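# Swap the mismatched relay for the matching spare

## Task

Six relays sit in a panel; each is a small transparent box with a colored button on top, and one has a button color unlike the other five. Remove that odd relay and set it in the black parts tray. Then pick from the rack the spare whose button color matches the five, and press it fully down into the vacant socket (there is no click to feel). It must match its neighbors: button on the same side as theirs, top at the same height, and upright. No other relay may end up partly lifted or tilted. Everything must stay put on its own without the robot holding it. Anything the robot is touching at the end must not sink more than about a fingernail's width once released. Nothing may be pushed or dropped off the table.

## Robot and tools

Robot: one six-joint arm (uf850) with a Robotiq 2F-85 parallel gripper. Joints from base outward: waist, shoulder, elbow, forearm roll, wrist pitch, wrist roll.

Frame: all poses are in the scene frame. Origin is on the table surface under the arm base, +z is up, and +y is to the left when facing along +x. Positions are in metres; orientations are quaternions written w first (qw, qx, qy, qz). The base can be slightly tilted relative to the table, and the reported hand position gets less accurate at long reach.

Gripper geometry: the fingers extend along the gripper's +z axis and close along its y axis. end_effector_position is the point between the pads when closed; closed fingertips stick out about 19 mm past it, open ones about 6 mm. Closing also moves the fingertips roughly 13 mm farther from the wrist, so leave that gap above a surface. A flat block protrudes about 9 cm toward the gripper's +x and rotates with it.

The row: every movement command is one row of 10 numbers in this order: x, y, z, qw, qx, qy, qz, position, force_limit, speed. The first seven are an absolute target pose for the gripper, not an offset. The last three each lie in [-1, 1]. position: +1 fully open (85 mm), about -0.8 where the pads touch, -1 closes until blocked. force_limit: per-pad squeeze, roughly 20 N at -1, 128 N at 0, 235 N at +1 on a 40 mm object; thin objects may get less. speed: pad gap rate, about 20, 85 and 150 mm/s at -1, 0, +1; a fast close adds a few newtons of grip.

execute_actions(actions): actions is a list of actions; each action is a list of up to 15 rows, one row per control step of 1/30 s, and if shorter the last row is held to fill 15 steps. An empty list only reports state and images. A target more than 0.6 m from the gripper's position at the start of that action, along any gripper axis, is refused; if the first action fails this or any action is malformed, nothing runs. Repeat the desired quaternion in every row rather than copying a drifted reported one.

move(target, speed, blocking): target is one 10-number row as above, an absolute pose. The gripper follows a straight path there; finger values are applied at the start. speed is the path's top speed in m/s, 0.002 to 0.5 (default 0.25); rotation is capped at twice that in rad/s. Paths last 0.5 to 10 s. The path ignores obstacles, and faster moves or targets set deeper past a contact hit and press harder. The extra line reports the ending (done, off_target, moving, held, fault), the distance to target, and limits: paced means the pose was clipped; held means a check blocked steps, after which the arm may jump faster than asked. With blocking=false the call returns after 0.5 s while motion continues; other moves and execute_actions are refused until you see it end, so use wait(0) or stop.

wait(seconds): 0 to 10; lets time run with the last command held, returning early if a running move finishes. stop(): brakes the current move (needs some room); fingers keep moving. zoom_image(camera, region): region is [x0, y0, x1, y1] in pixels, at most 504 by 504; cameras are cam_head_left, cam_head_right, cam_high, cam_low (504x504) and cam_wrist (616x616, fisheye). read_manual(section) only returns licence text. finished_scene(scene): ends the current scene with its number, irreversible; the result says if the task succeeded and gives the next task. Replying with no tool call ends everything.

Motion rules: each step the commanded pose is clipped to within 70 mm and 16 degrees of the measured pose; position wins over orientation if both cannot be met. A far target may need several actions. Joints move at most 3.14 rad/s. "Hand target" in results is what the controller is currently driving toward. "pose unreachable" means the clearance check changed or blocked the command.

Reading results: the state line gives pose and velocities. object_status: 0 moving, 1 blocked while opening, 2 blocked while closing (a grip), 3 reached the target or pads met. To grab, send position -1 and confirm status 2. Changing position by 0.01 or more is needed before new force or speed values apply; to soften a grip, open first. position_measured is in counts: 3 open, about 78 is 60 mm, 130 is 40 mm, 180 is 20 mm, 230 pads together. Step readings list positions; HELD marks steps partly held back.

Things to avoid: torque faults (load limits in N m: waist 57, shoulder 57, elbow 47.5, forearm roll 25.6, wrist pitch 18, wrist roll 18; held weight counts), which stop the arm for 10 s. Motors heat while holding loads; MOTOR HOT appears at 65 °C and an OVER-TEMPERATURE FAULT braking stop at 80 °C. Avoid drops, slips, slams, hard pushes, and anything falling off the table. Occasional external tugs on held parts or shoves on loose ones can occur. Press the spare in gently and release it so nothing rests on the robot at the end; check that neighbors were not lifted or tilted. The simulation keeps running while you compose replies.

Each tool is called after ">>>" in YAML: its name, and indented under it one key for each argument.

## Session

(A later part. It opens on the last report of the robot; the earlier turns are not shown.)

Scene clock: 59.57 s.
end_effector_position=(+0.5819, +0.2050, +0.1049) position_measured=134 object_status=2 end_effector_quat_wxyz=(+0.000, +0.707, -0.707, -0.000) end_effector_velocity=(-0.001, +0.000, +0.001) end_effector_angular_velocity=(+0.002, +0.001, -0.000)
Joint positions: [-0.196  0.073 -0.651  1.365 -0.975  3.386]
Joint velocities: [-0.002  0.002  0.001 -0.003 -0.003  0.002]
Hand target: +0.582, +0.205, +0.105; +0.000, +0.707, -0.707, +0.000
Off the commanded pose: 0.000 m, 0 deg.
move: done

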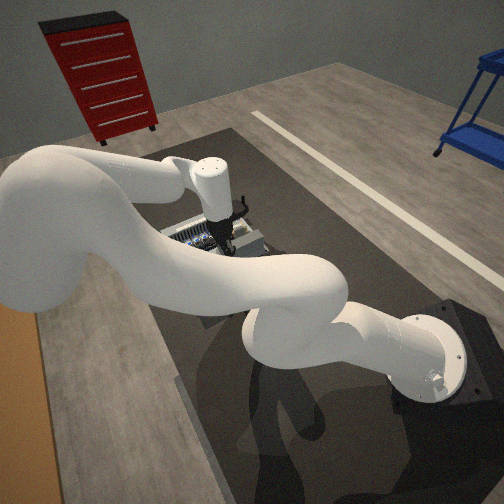

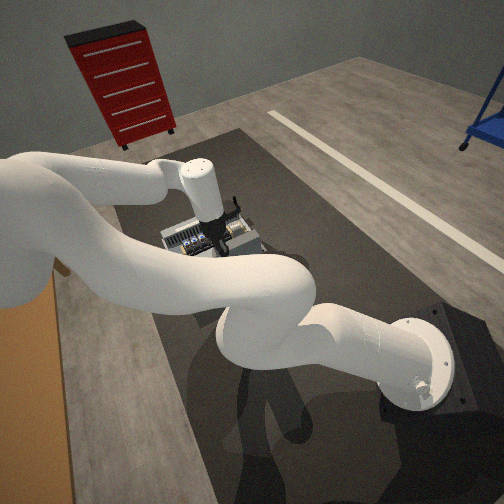

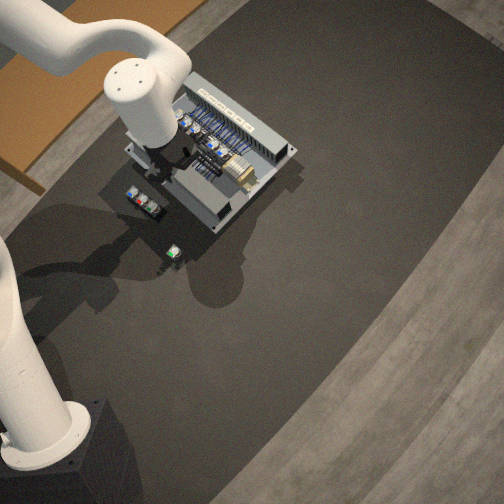

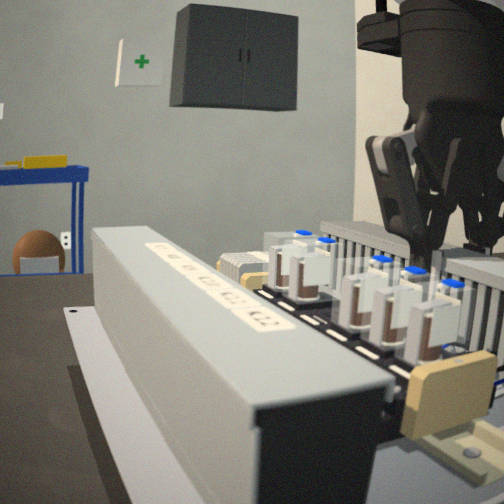

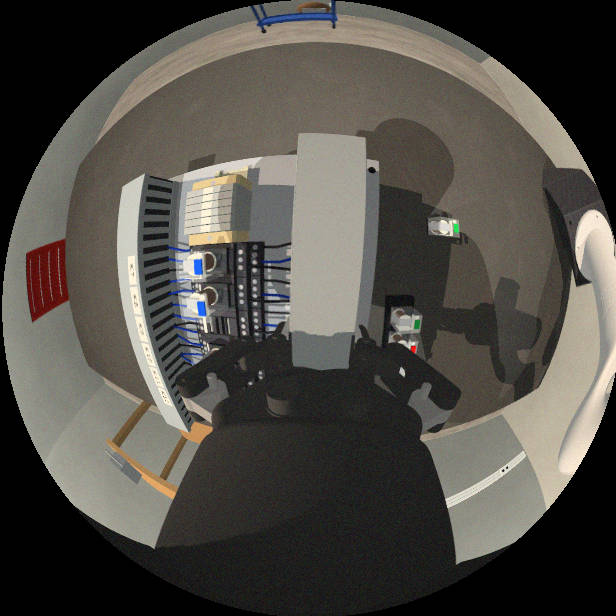

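>>> move:
  target: [0.57,-0.045,0.105,0,0.7071,-0.7071,0,-1,0.7,-0.5]
  speed: 0.12

>>> move:
  target: [0.57,-0.045,0.056,0,0.7071,-0.7071,0,-1,0.7,-0.5]
  speed: 0.03

Scene clock: 64.60 s.
end_effector_position=(+0.5705, -0.0455, +0.1051) position_measured=134 object_status=2 end_effector_quat_wxyz=(+0.001, +0.708, -0.707, +0.000) end_effector_velocity=(-0.001, -0.003, -0.000) end_effector_angular_velocity=(-0.001, +0.001, -0.002)
Joint positions: [-0.5   -0.527 -0.892  1.339 -1.052  2.936]
Joint velocities: [-0.002 -0.007 -0.004 -0.     0.001 -0.001]
Hand target: +0.570, -0.046, +0.105; +0.002, +0.707, -0.707, +0.000
Off the commanded pose: 0.001 m, 0 deg.
move: done

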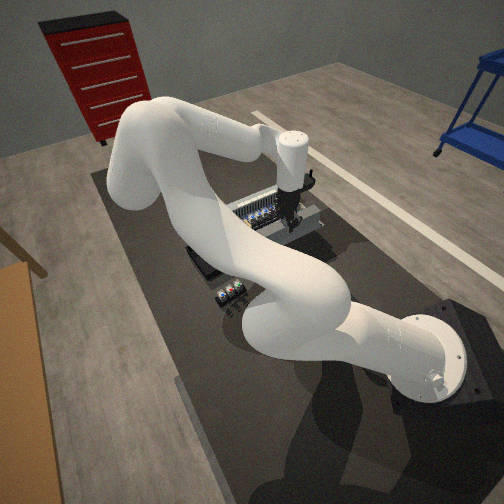

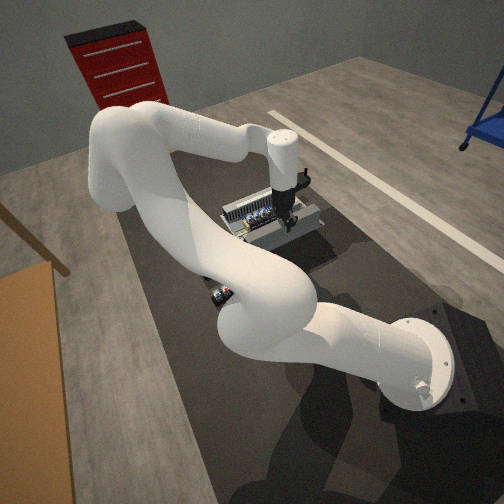

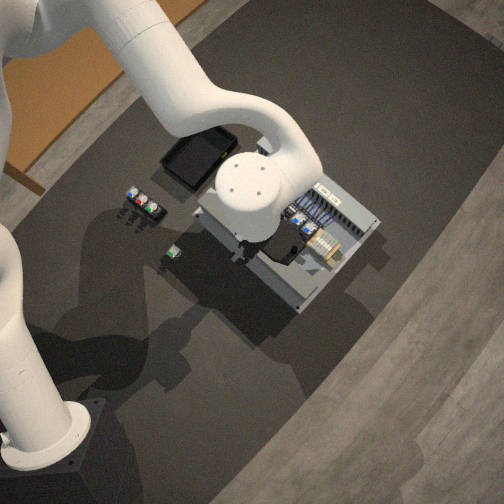

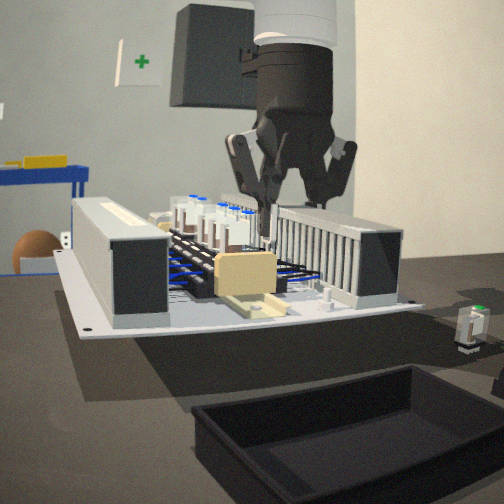

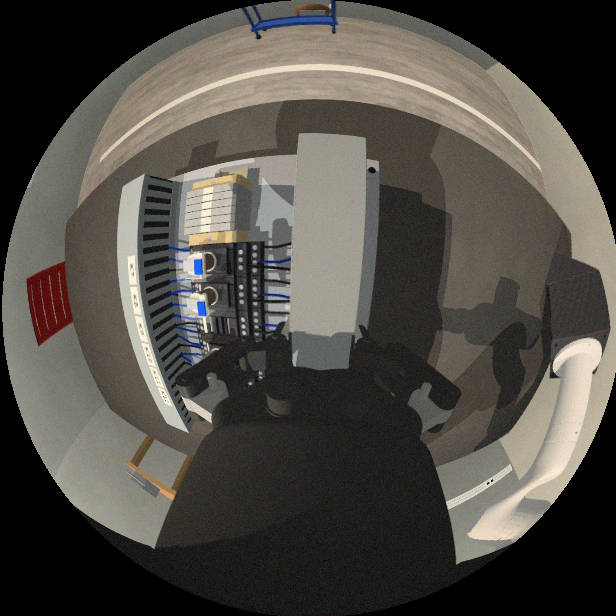

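Scene clock: 66.53 s.
end_effector_position=(+0.5702, -0.0450, +0.0561) position_measured=134 object_status=2 end_effector_quat_wxyz=(-0.000, +0.707, -0.707, -0.000) end_effector_velocity=(+0.000, -0.000, -0.000) end_effector_angular_velocity=(-0.001, -0.001, +0.001)
Joint positions: [-0.416 -0.585 -0.898  1.448 -1.018  2.882]
Joint velocities: [ 0.001 -0.001 -0.001  0.001  0.001 -0.001]
Hand target: +0.570, -0.045, +0.056; -0.000, +0.707, -0.707, -0.000
Off the commanded pose: 0.000 m, 0 deg.
move: done

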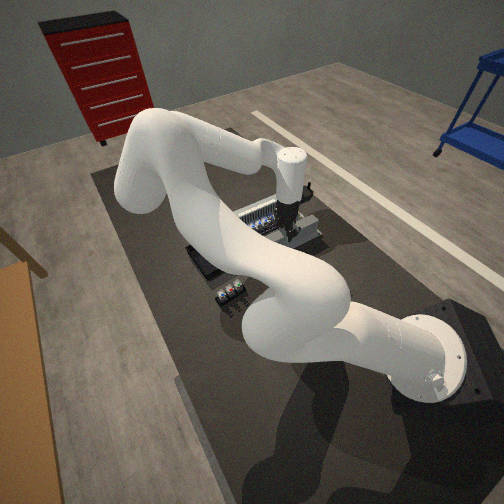

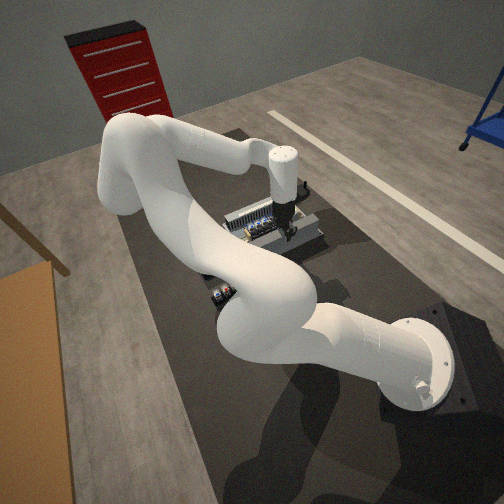

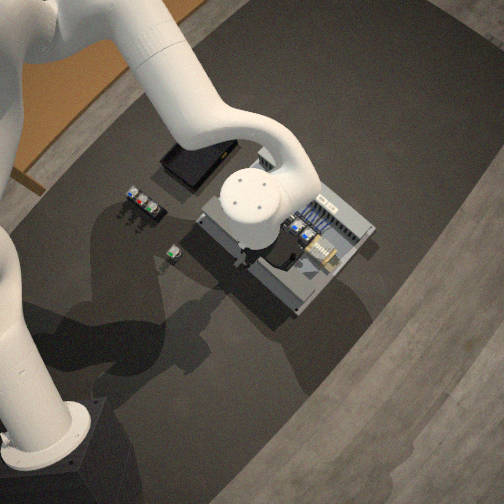

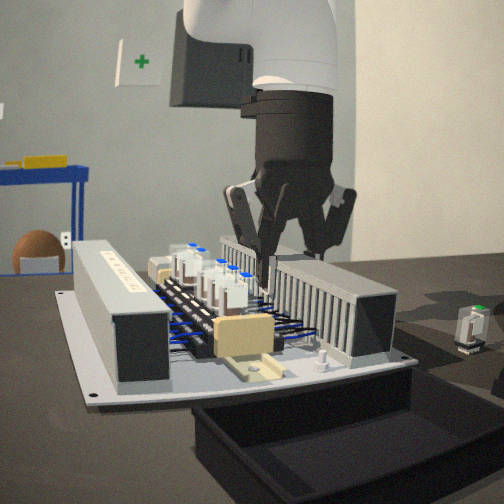

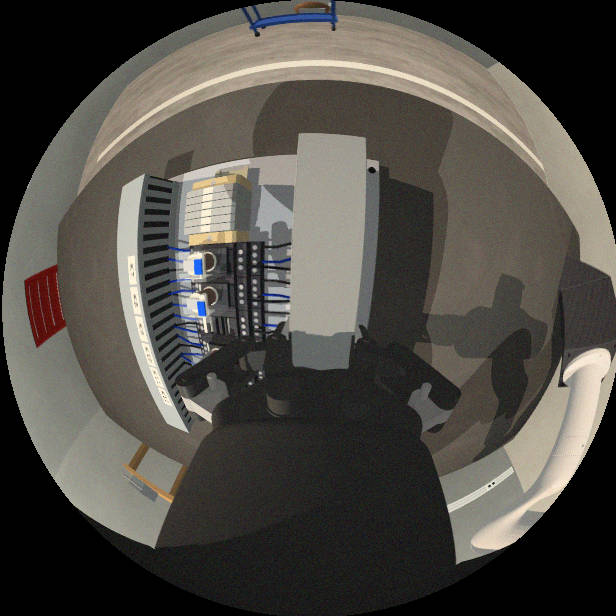

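>>> move:
  target: [0.57,-0.045,0.052,0,0.7071,-0.7071,0,-1,0.7,-0.5]
  speed: 0.008

>>> move:
  target: [0.57,-0.045,0.052,0,0.7071,-0.7071,0,0.3,-0.3,-0.5]

>>> move:
  target: [0.57,-0.045,0.1,0,0.7071,-0.7071,0,0.3,-0.3,-0.5]
  speed: 0.15

>>> move:
  target: [0.442,0.1,0.09,0,0.7343,-0.6788,0,0.3,-0.3,-0.5]

>>> move:
  target: [0.442,0.1,0.04,0,0.7343,-0.6788,0,0.3,-0.3,-0.5]
  speed: 0.1

>>> move:
  target: [0.442,0.1,0.04,0,0.7343,-0.6788,0,-1,-0.3,-0.5]

>>> move:
  target: [0.442,0.1,0.12,0,0.7343,-0.6788,0,-1,-0.3,-0.5]
  speed: 0.15

>>> move:
  target: [0.66,0.23,0.11,0,0.7343,-0.6788,0,-1,-0.3,-0.5]

Scene clock: 71.87 s.
end_effector_position=(+0.5700, -0.0450, +0.0520) position_measured=134 object_status=2 end_effector_quat_wxyz=(-0.000, +0.707, -0.707, -0.000) end_effector_velocity=(+0.001, -0.000, -0.000) end_effector_angular_velocity=(-0.000, -0.003, -0.001)
Joint positions: [-0.409 -0.59  -0.898  1.457 -1.015  2.878]
Joint velocities: [ 0.    -0.001 -0.001  0.003 -0.001  0.   ]
Hand target: +0.570, -0.045, +0.052; -0.000, +0.707, -0.707, -0.000
Off the commanded pose: 0.000 m, 0 deg.
move: done

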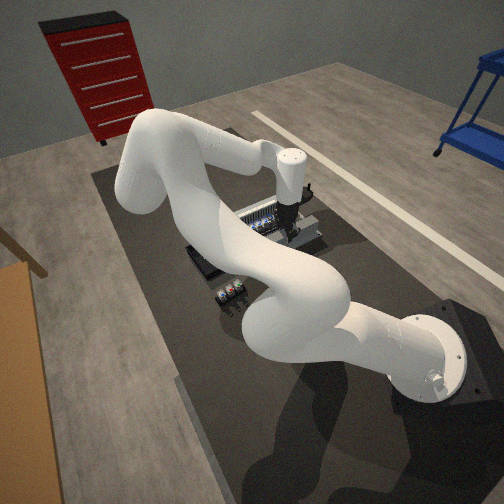

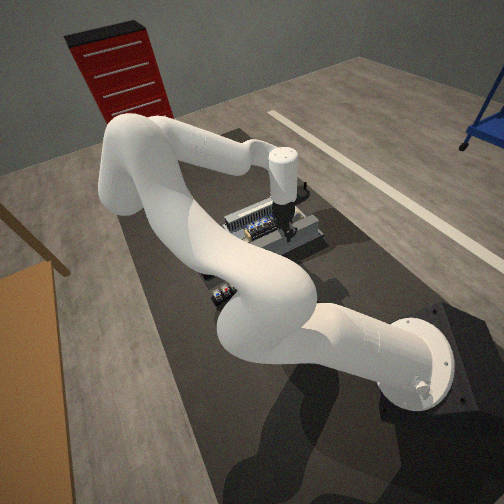

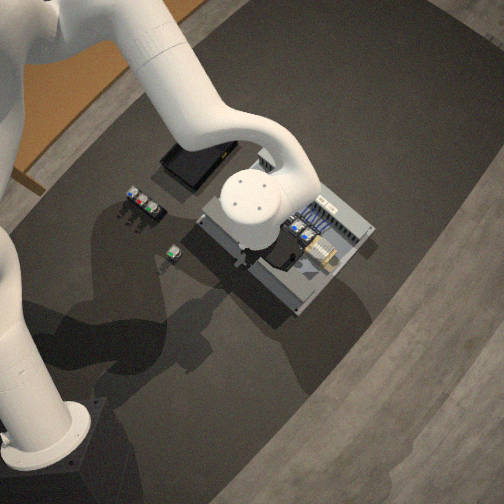

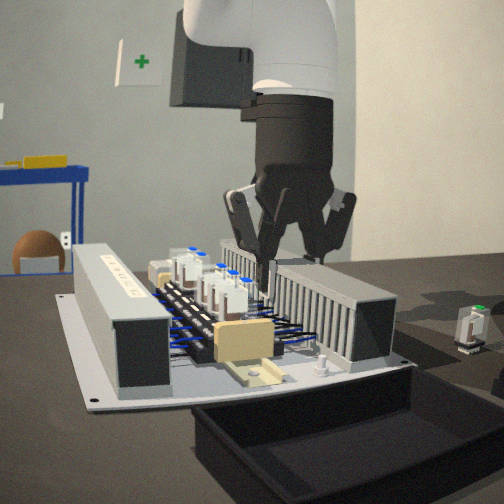

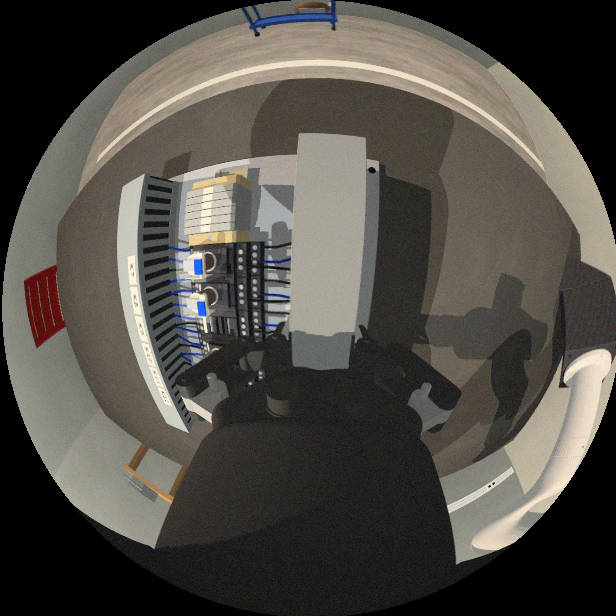

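Scene clock: 72.57 s.
end_effector_position=(+0.5701, -0.0450, +0.0520) position_measured=91 object_status=0 end_effector_quat_wxyz=(-0.000, +0.707, -0.707, +0.000) end_effector_velocity=(-0.000, +0.000, -0.000) end_effector_angular_velocity=(+0.000, +0.000, +0.000)
Joint positions: [-0.409 -0.59  -0.898  1.457 -1.015  2.878]
Joint velocities: [ 0.001  0.     0.001  0.    -0.    -0.   ]
Hand target: +0.570, -0.045, +0.052; -0.000, +0.707, -0.707, -0.000
Off the commanded pose: 0.000 m, 0 deg.
move: done

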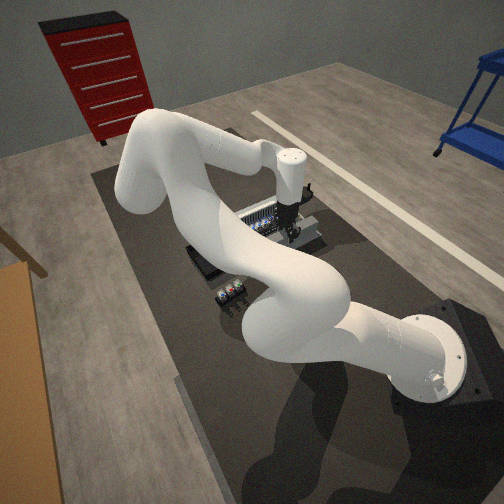

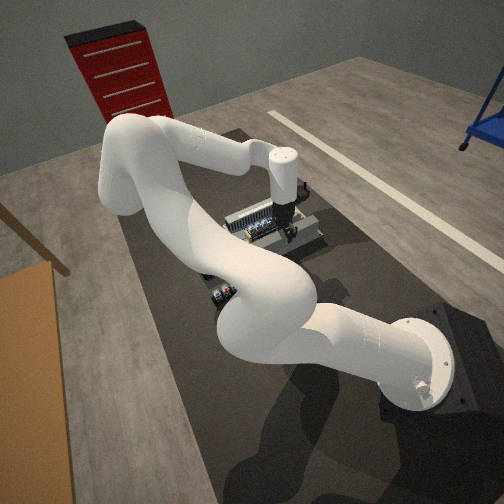

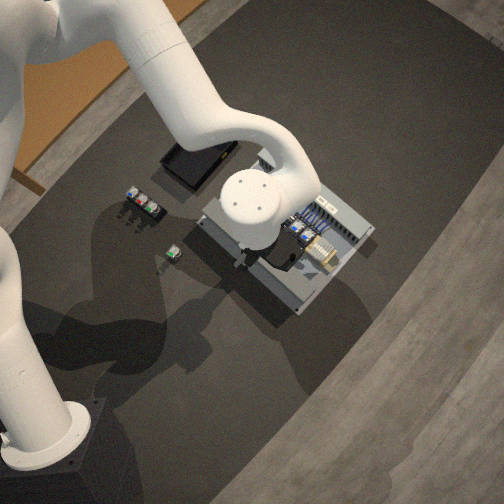

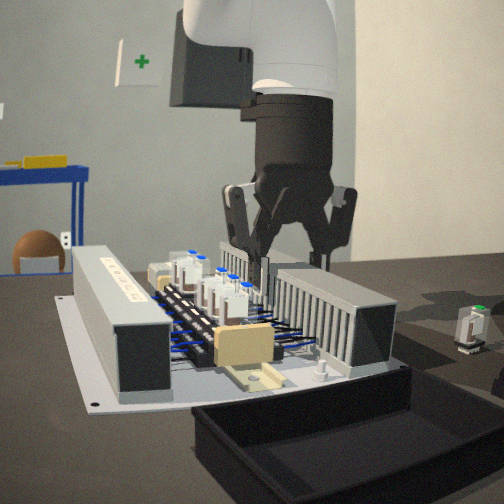

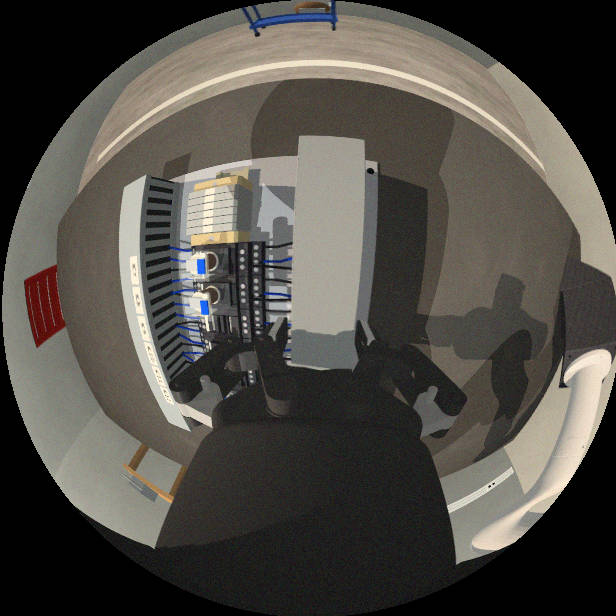

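Scene clock: 73.40 s.
end_effector_position=(+0.5698, -0.0450, +0.0999) position_measured=91 object_status=3 end_effector_quat_wxyz=(+0.000, +0.707, -0.707, -0.000) end_effector_velocity=(-0.000, +0.000, +0.001) end_effector_angular_velocity=(+0.001, +0.001, +0.000)
Joint positions: [-0.492 -0.533 -0.89   1.352 -1.049  2.928]
Joint velocities: [-0.002  0.001 -0.    -0.004 -0.001  0.002]
Hand target: +0.570, -0.045, +0.100; +0.000, +0.707, -0.707, +0.000
Off the commanded pose: 0.000 m, 0 deg.
move: done

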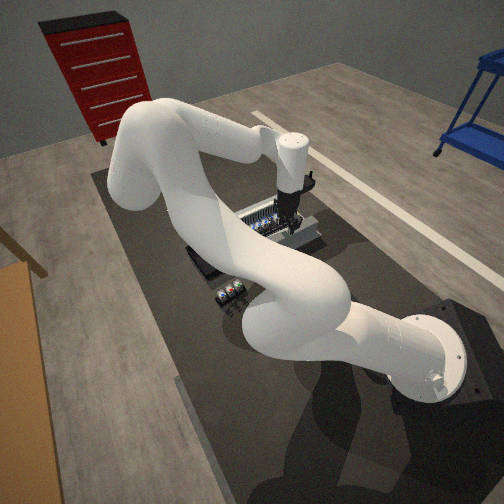

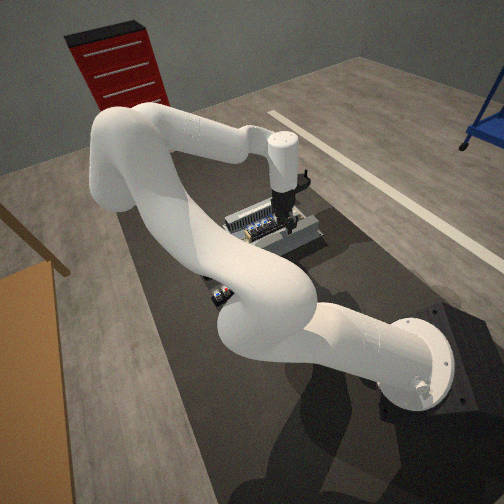

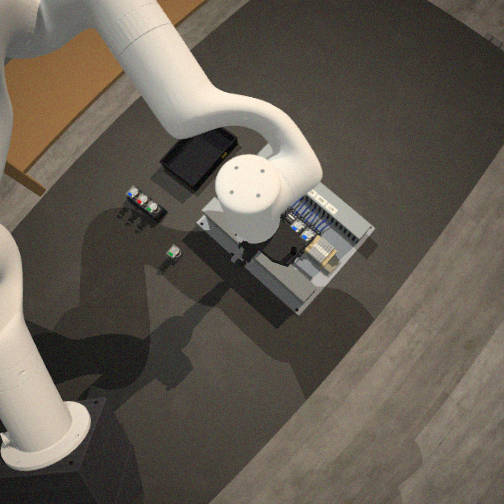

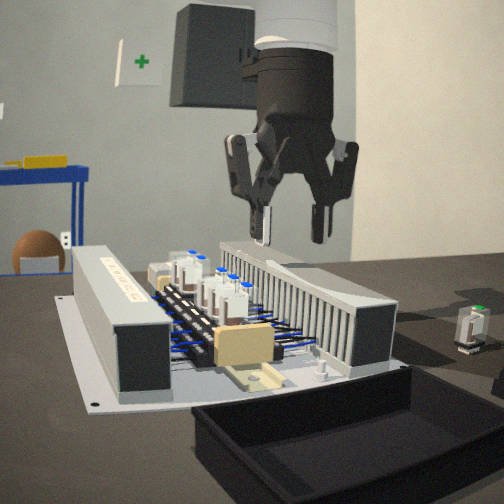

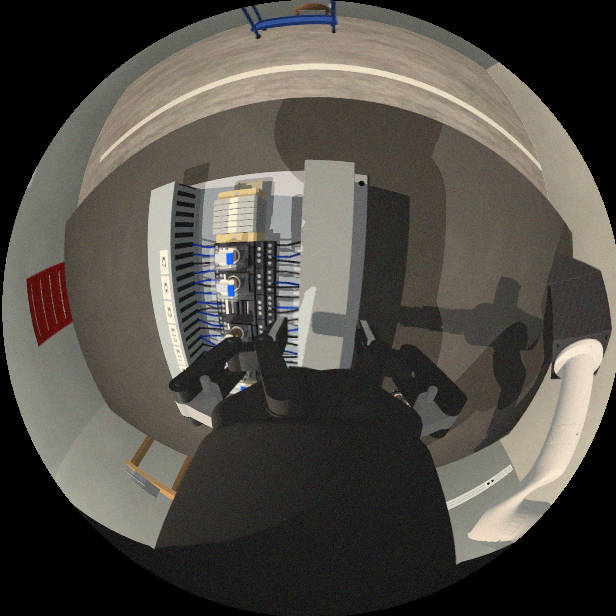

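Scene clock: 74.70 s.
end_effector_position=(+0.4418, +0.0995, +0.0896) position_measured=91 object_status=3 end_effector_quat_wxyz=(-0.000, +0.734, -0.679, -0.000) end_effector_velocity=(-0.001, +0.002, -0.000) end_effector_angular_velocity=(+0.001, +0.001, +0.000)
Joint positions: [-0.391 -0.103 -0.379  1.494 -1.007  2.762]
Joint velocities: [ 0.001  0.005  0.004 -0.    -0.     0.001]
Hand target: +0.442, +0.100, +0.090; -0.000, +0.734, -0.679, -0.000
Off the commanded pose: 0.001 m, 0 deg.
move: done

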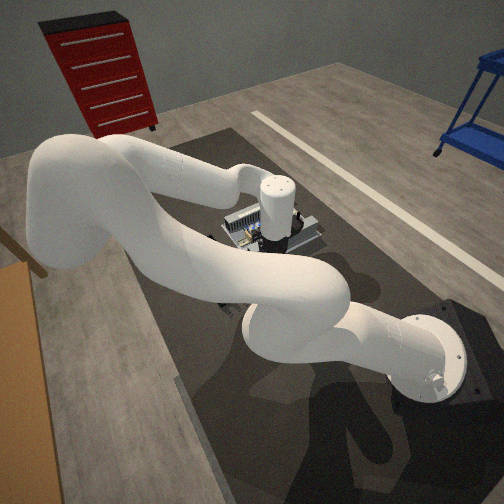

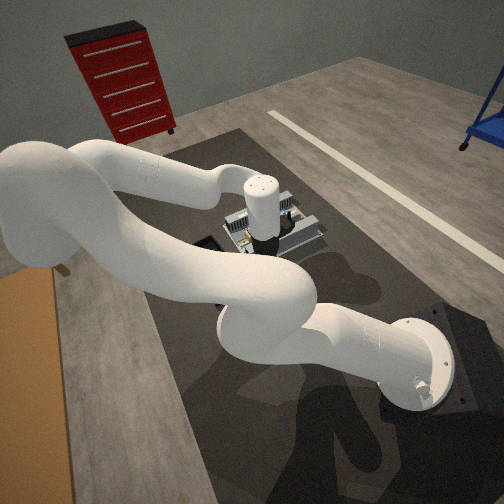

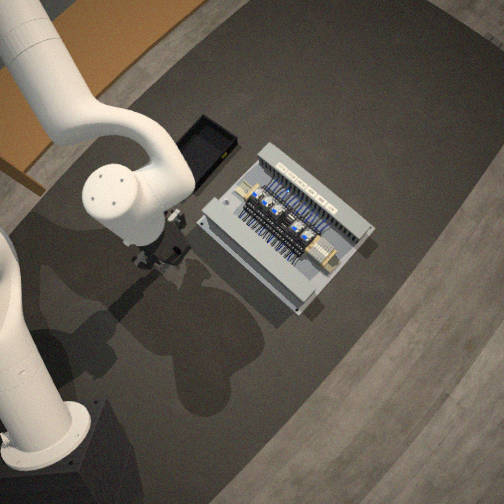

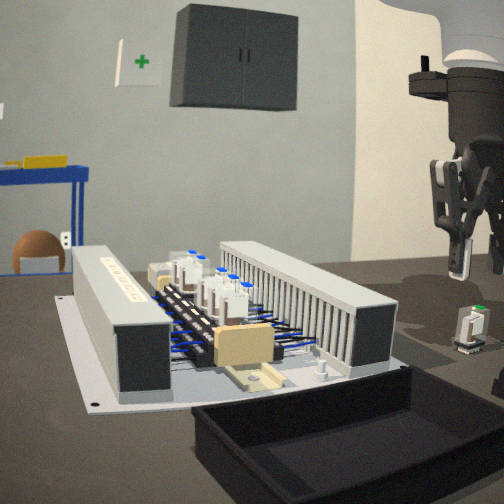

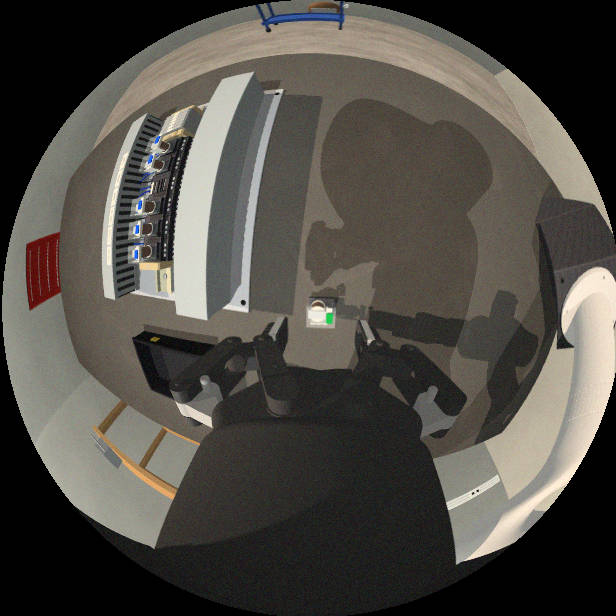

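Scene clock: 75.60 s.
end_effector_position=(+0.4421, +0.1001, +0.0401) position_measured=91 object_status=3 end_effector_quat_wxyz=(-0.000, +0.734, -0.679, -0.000) end_effector_velocity=(+0.000, +0.000, -0.001) end_effector_angular_velocity=(+0.000, -0.001, -0.000)
Joint positions: [-0.253 -0.201 -0.396  1.682 -0.976  2.664]
Joint velocities: [ 0.003 -0.003 -0.001  0.006 -0.    -0.003]
Hand target: +0.442, +0.100, +0.040; -0.000, +0.734, -0.679, -0.000
Off the commanded pose: 0.000 m, 0 deg.
move: done

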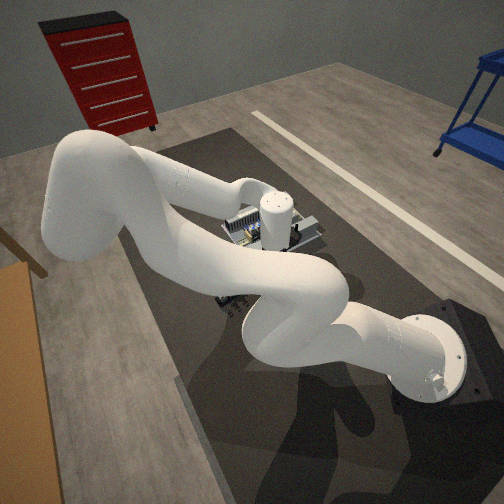

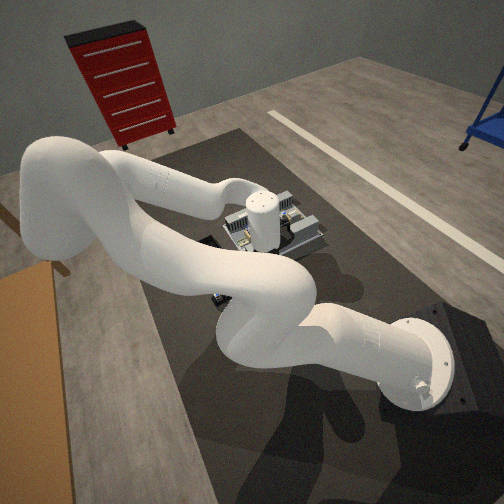

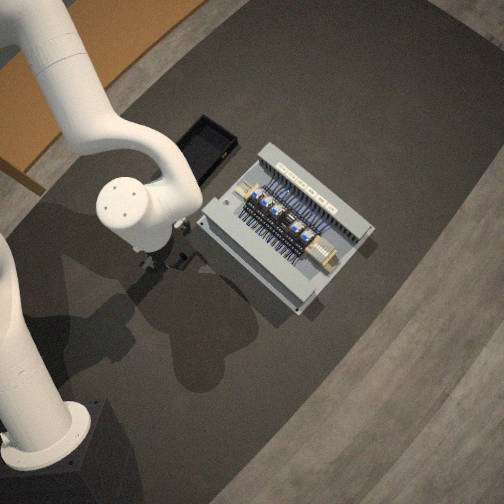

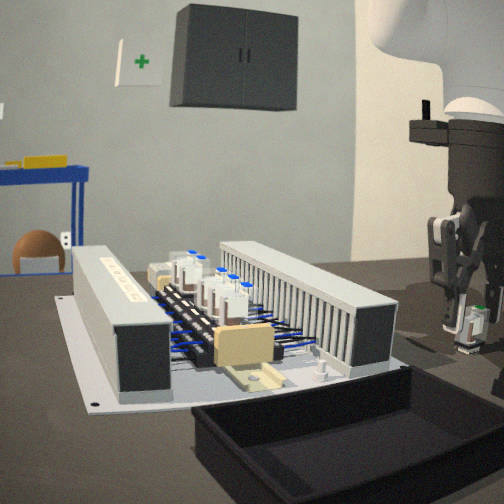

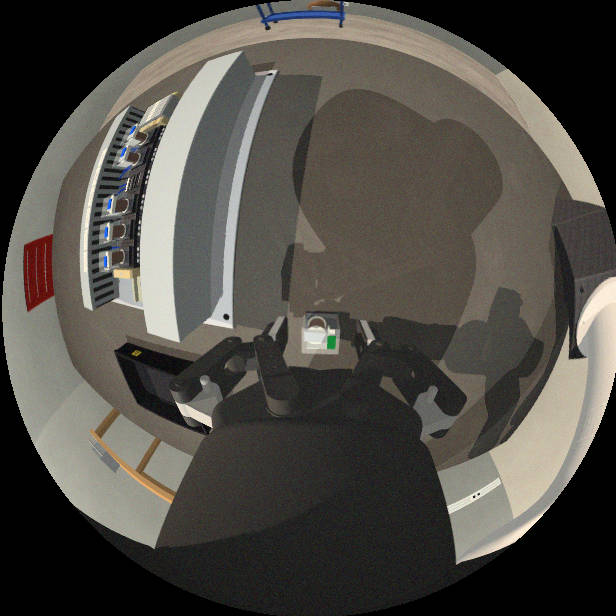

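Scene clock: 76.43 s.
end_effector_position=(+0.4420, +0.1000, +0.0401) position_measured=165 object_status=2 end_effector_quat_wxyz=(-0.000, +0.734, -0.679, +0.000) end_effector_velocity=(-0.000, +0.000, -0.000) end_effector_angular_velocity=(+0.000, +0.001, +0.000)
Joint positions: [-0.254 -0.201 -0.396  1.682 -0.976  2.663]
Joint velocities: [ 0.001 -0.001 -0.    -0.     0.    -0.   ]
Hand target: +0.442, +0.100, +0.040; +0.000, +0.734, -0.679, -0.000
Off the commanded pose: 0.000 m, 0 deg.
move: done

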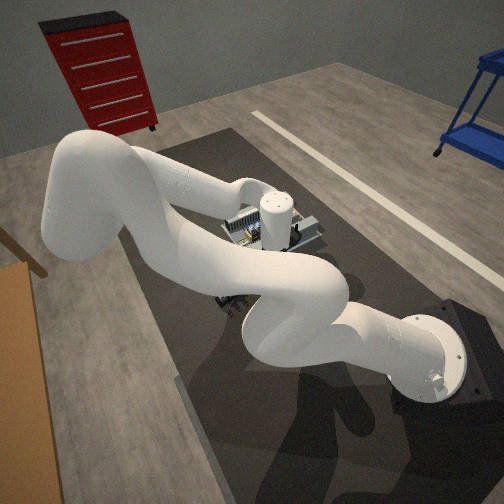

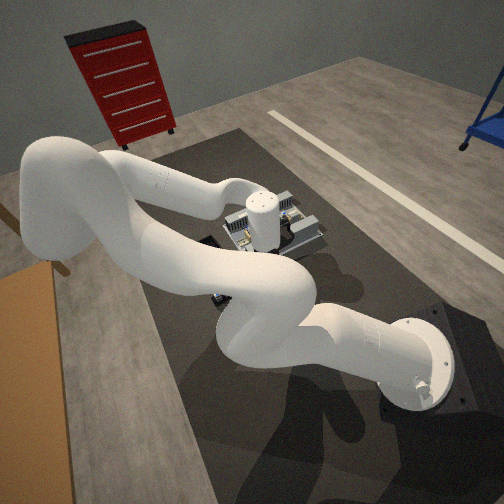

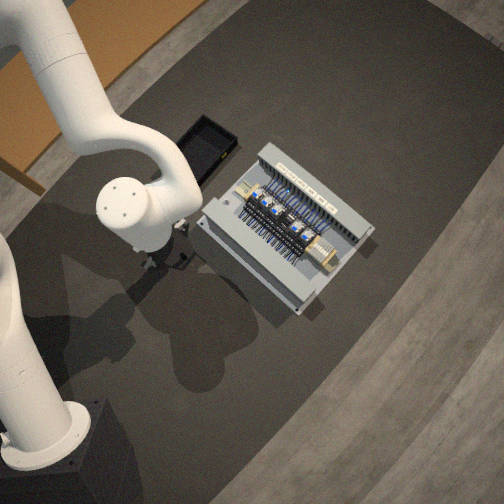

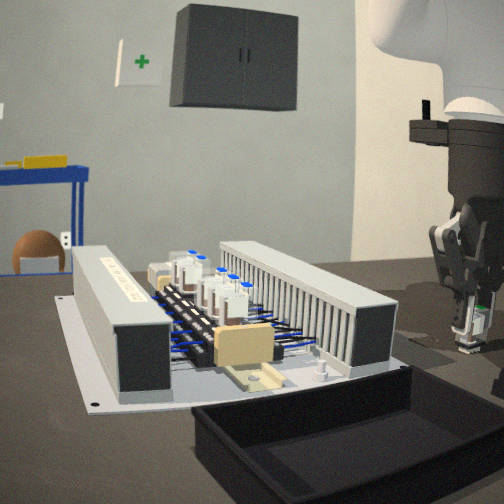

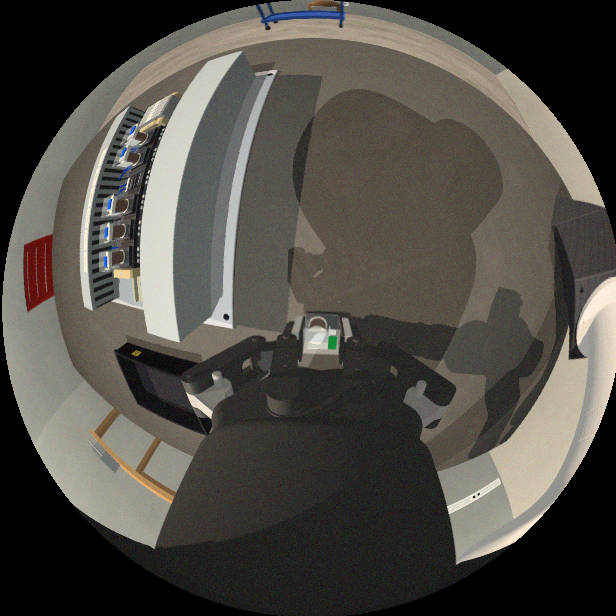

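Scene clock: 77.43 s.
end_effector_position=(+0.4418, +0.0999, +0.1200) position_measured=165 object_status=2 end_effector_quat_wxyz=(+0.000, +0.734, -0.679, +0.000) end_effector_velocity=(+0.000, -0.000, +0.002) end_effector_angular_velocity=(-0.001, -0.000, +0.001)
Joint positions: [-0.475 -0.047 -0.378  1.382 -1.038  2.822]
Joint velocities: [-0.004  0.003 -0.001 -0.005 -0.001  0.003]
Hand target: +0.442, +0.100, +0.120; +0.000, +0.734, -0.679, +0.000
Off the commanded pose: 0.000 m, 0 deg.
move: done

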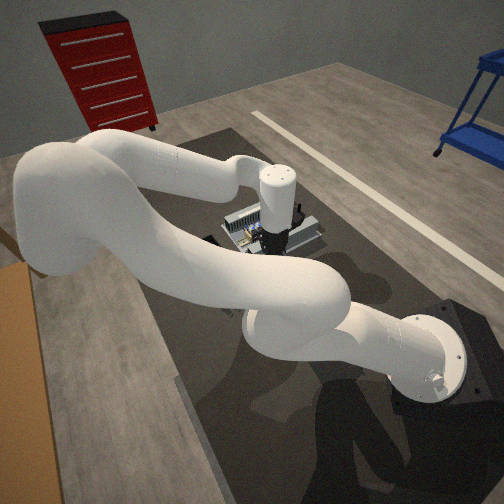

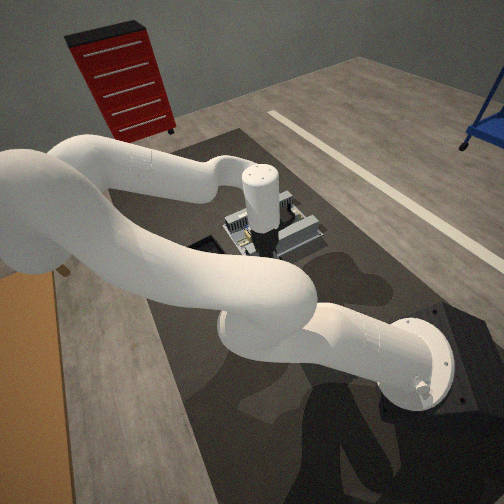

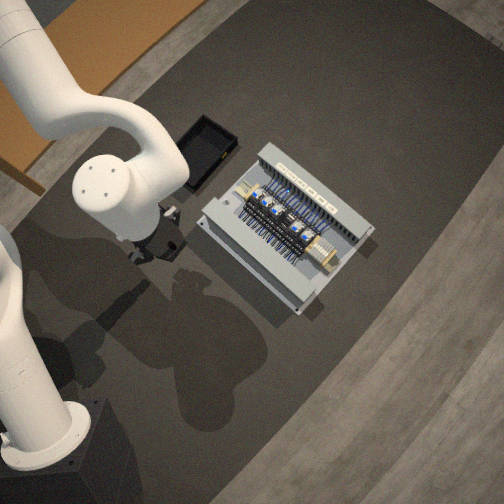

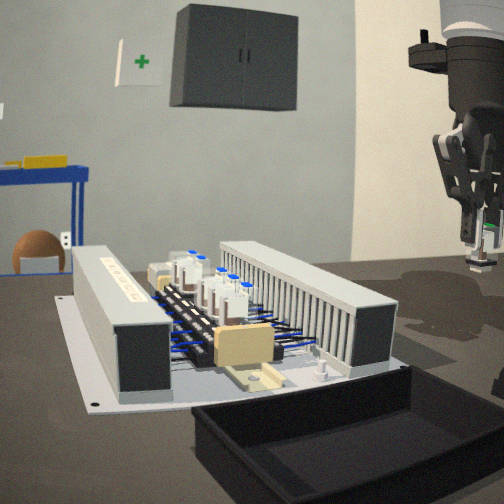

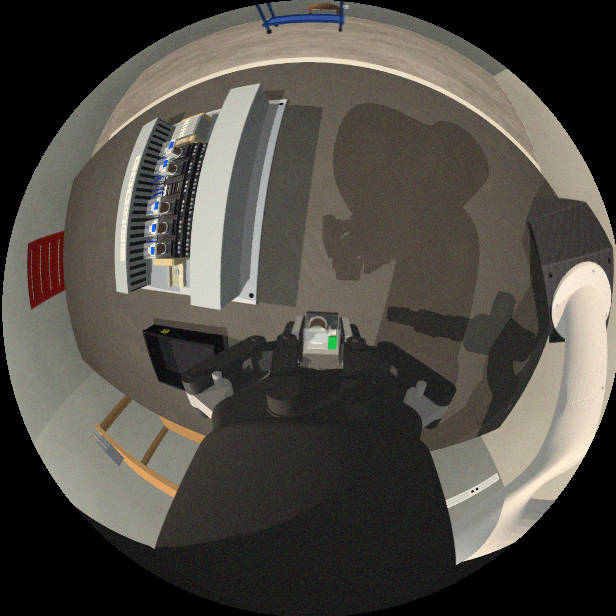

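Scene clock: 78.93 s.
end_effector_position=(+0.6598, +0.2316, +0.1104) position_measured=165 object_status=2 end_effector_quat_wxyz=(-0.002, +0.734, -0.679, -0.000) end_effector_velocity=(+0.003, +0.002, +0.000) end_effector_angular_velocity=(-0.001, -0.000, +0.003)
Joint positions: [-0.159  0.003 -0.863  1.299 -0.985  3.48 ]
Joint velocities: [ 0.003 -0.001 -0.007 -0.003  0.001  0.005]
Hand target: +0.660, +0.232, +0.110; -0.002, +0.734, -0.679, -0.000
Off the commanded pose: 0.002 m, 0 deg.
move: done

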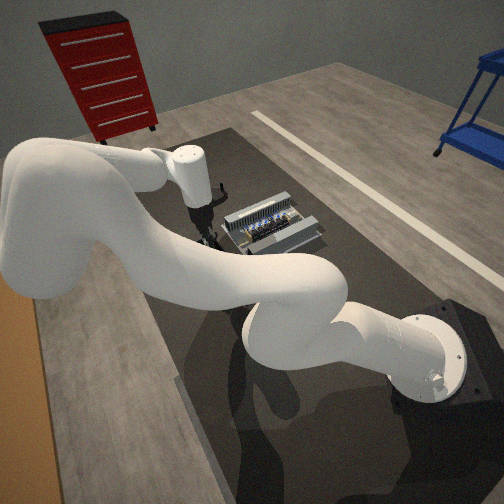

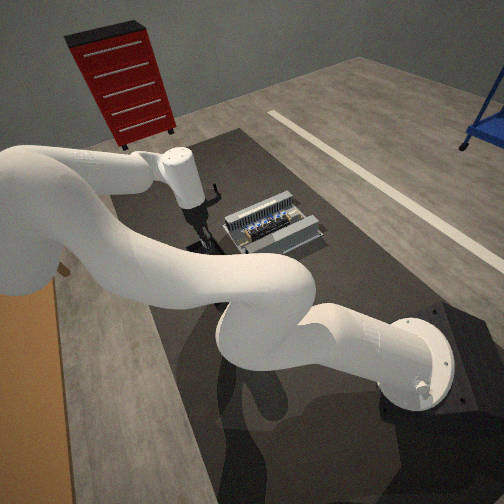

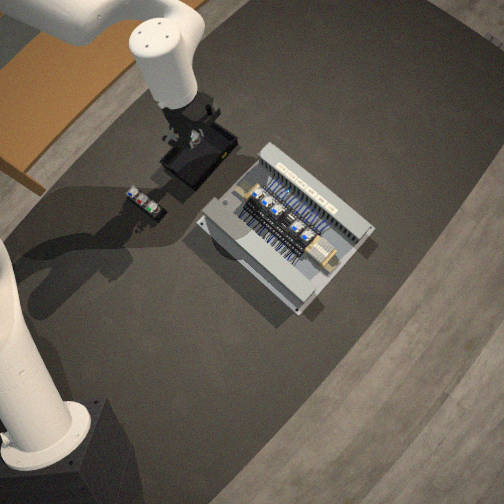

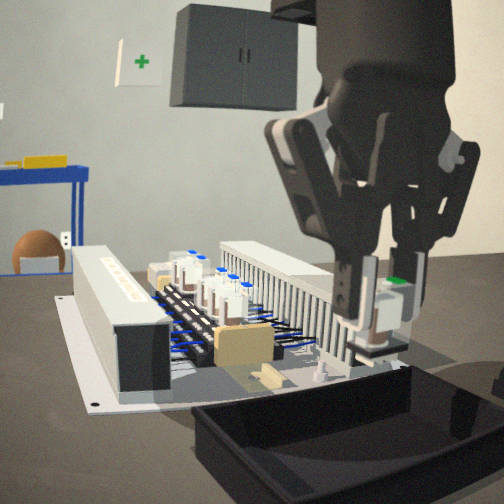

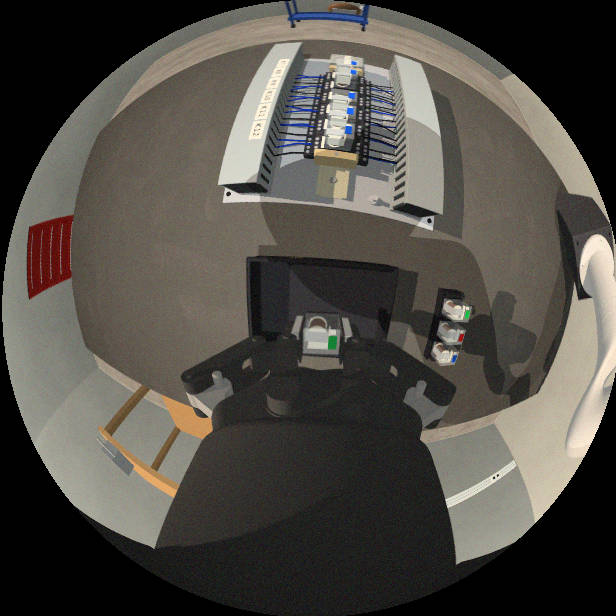

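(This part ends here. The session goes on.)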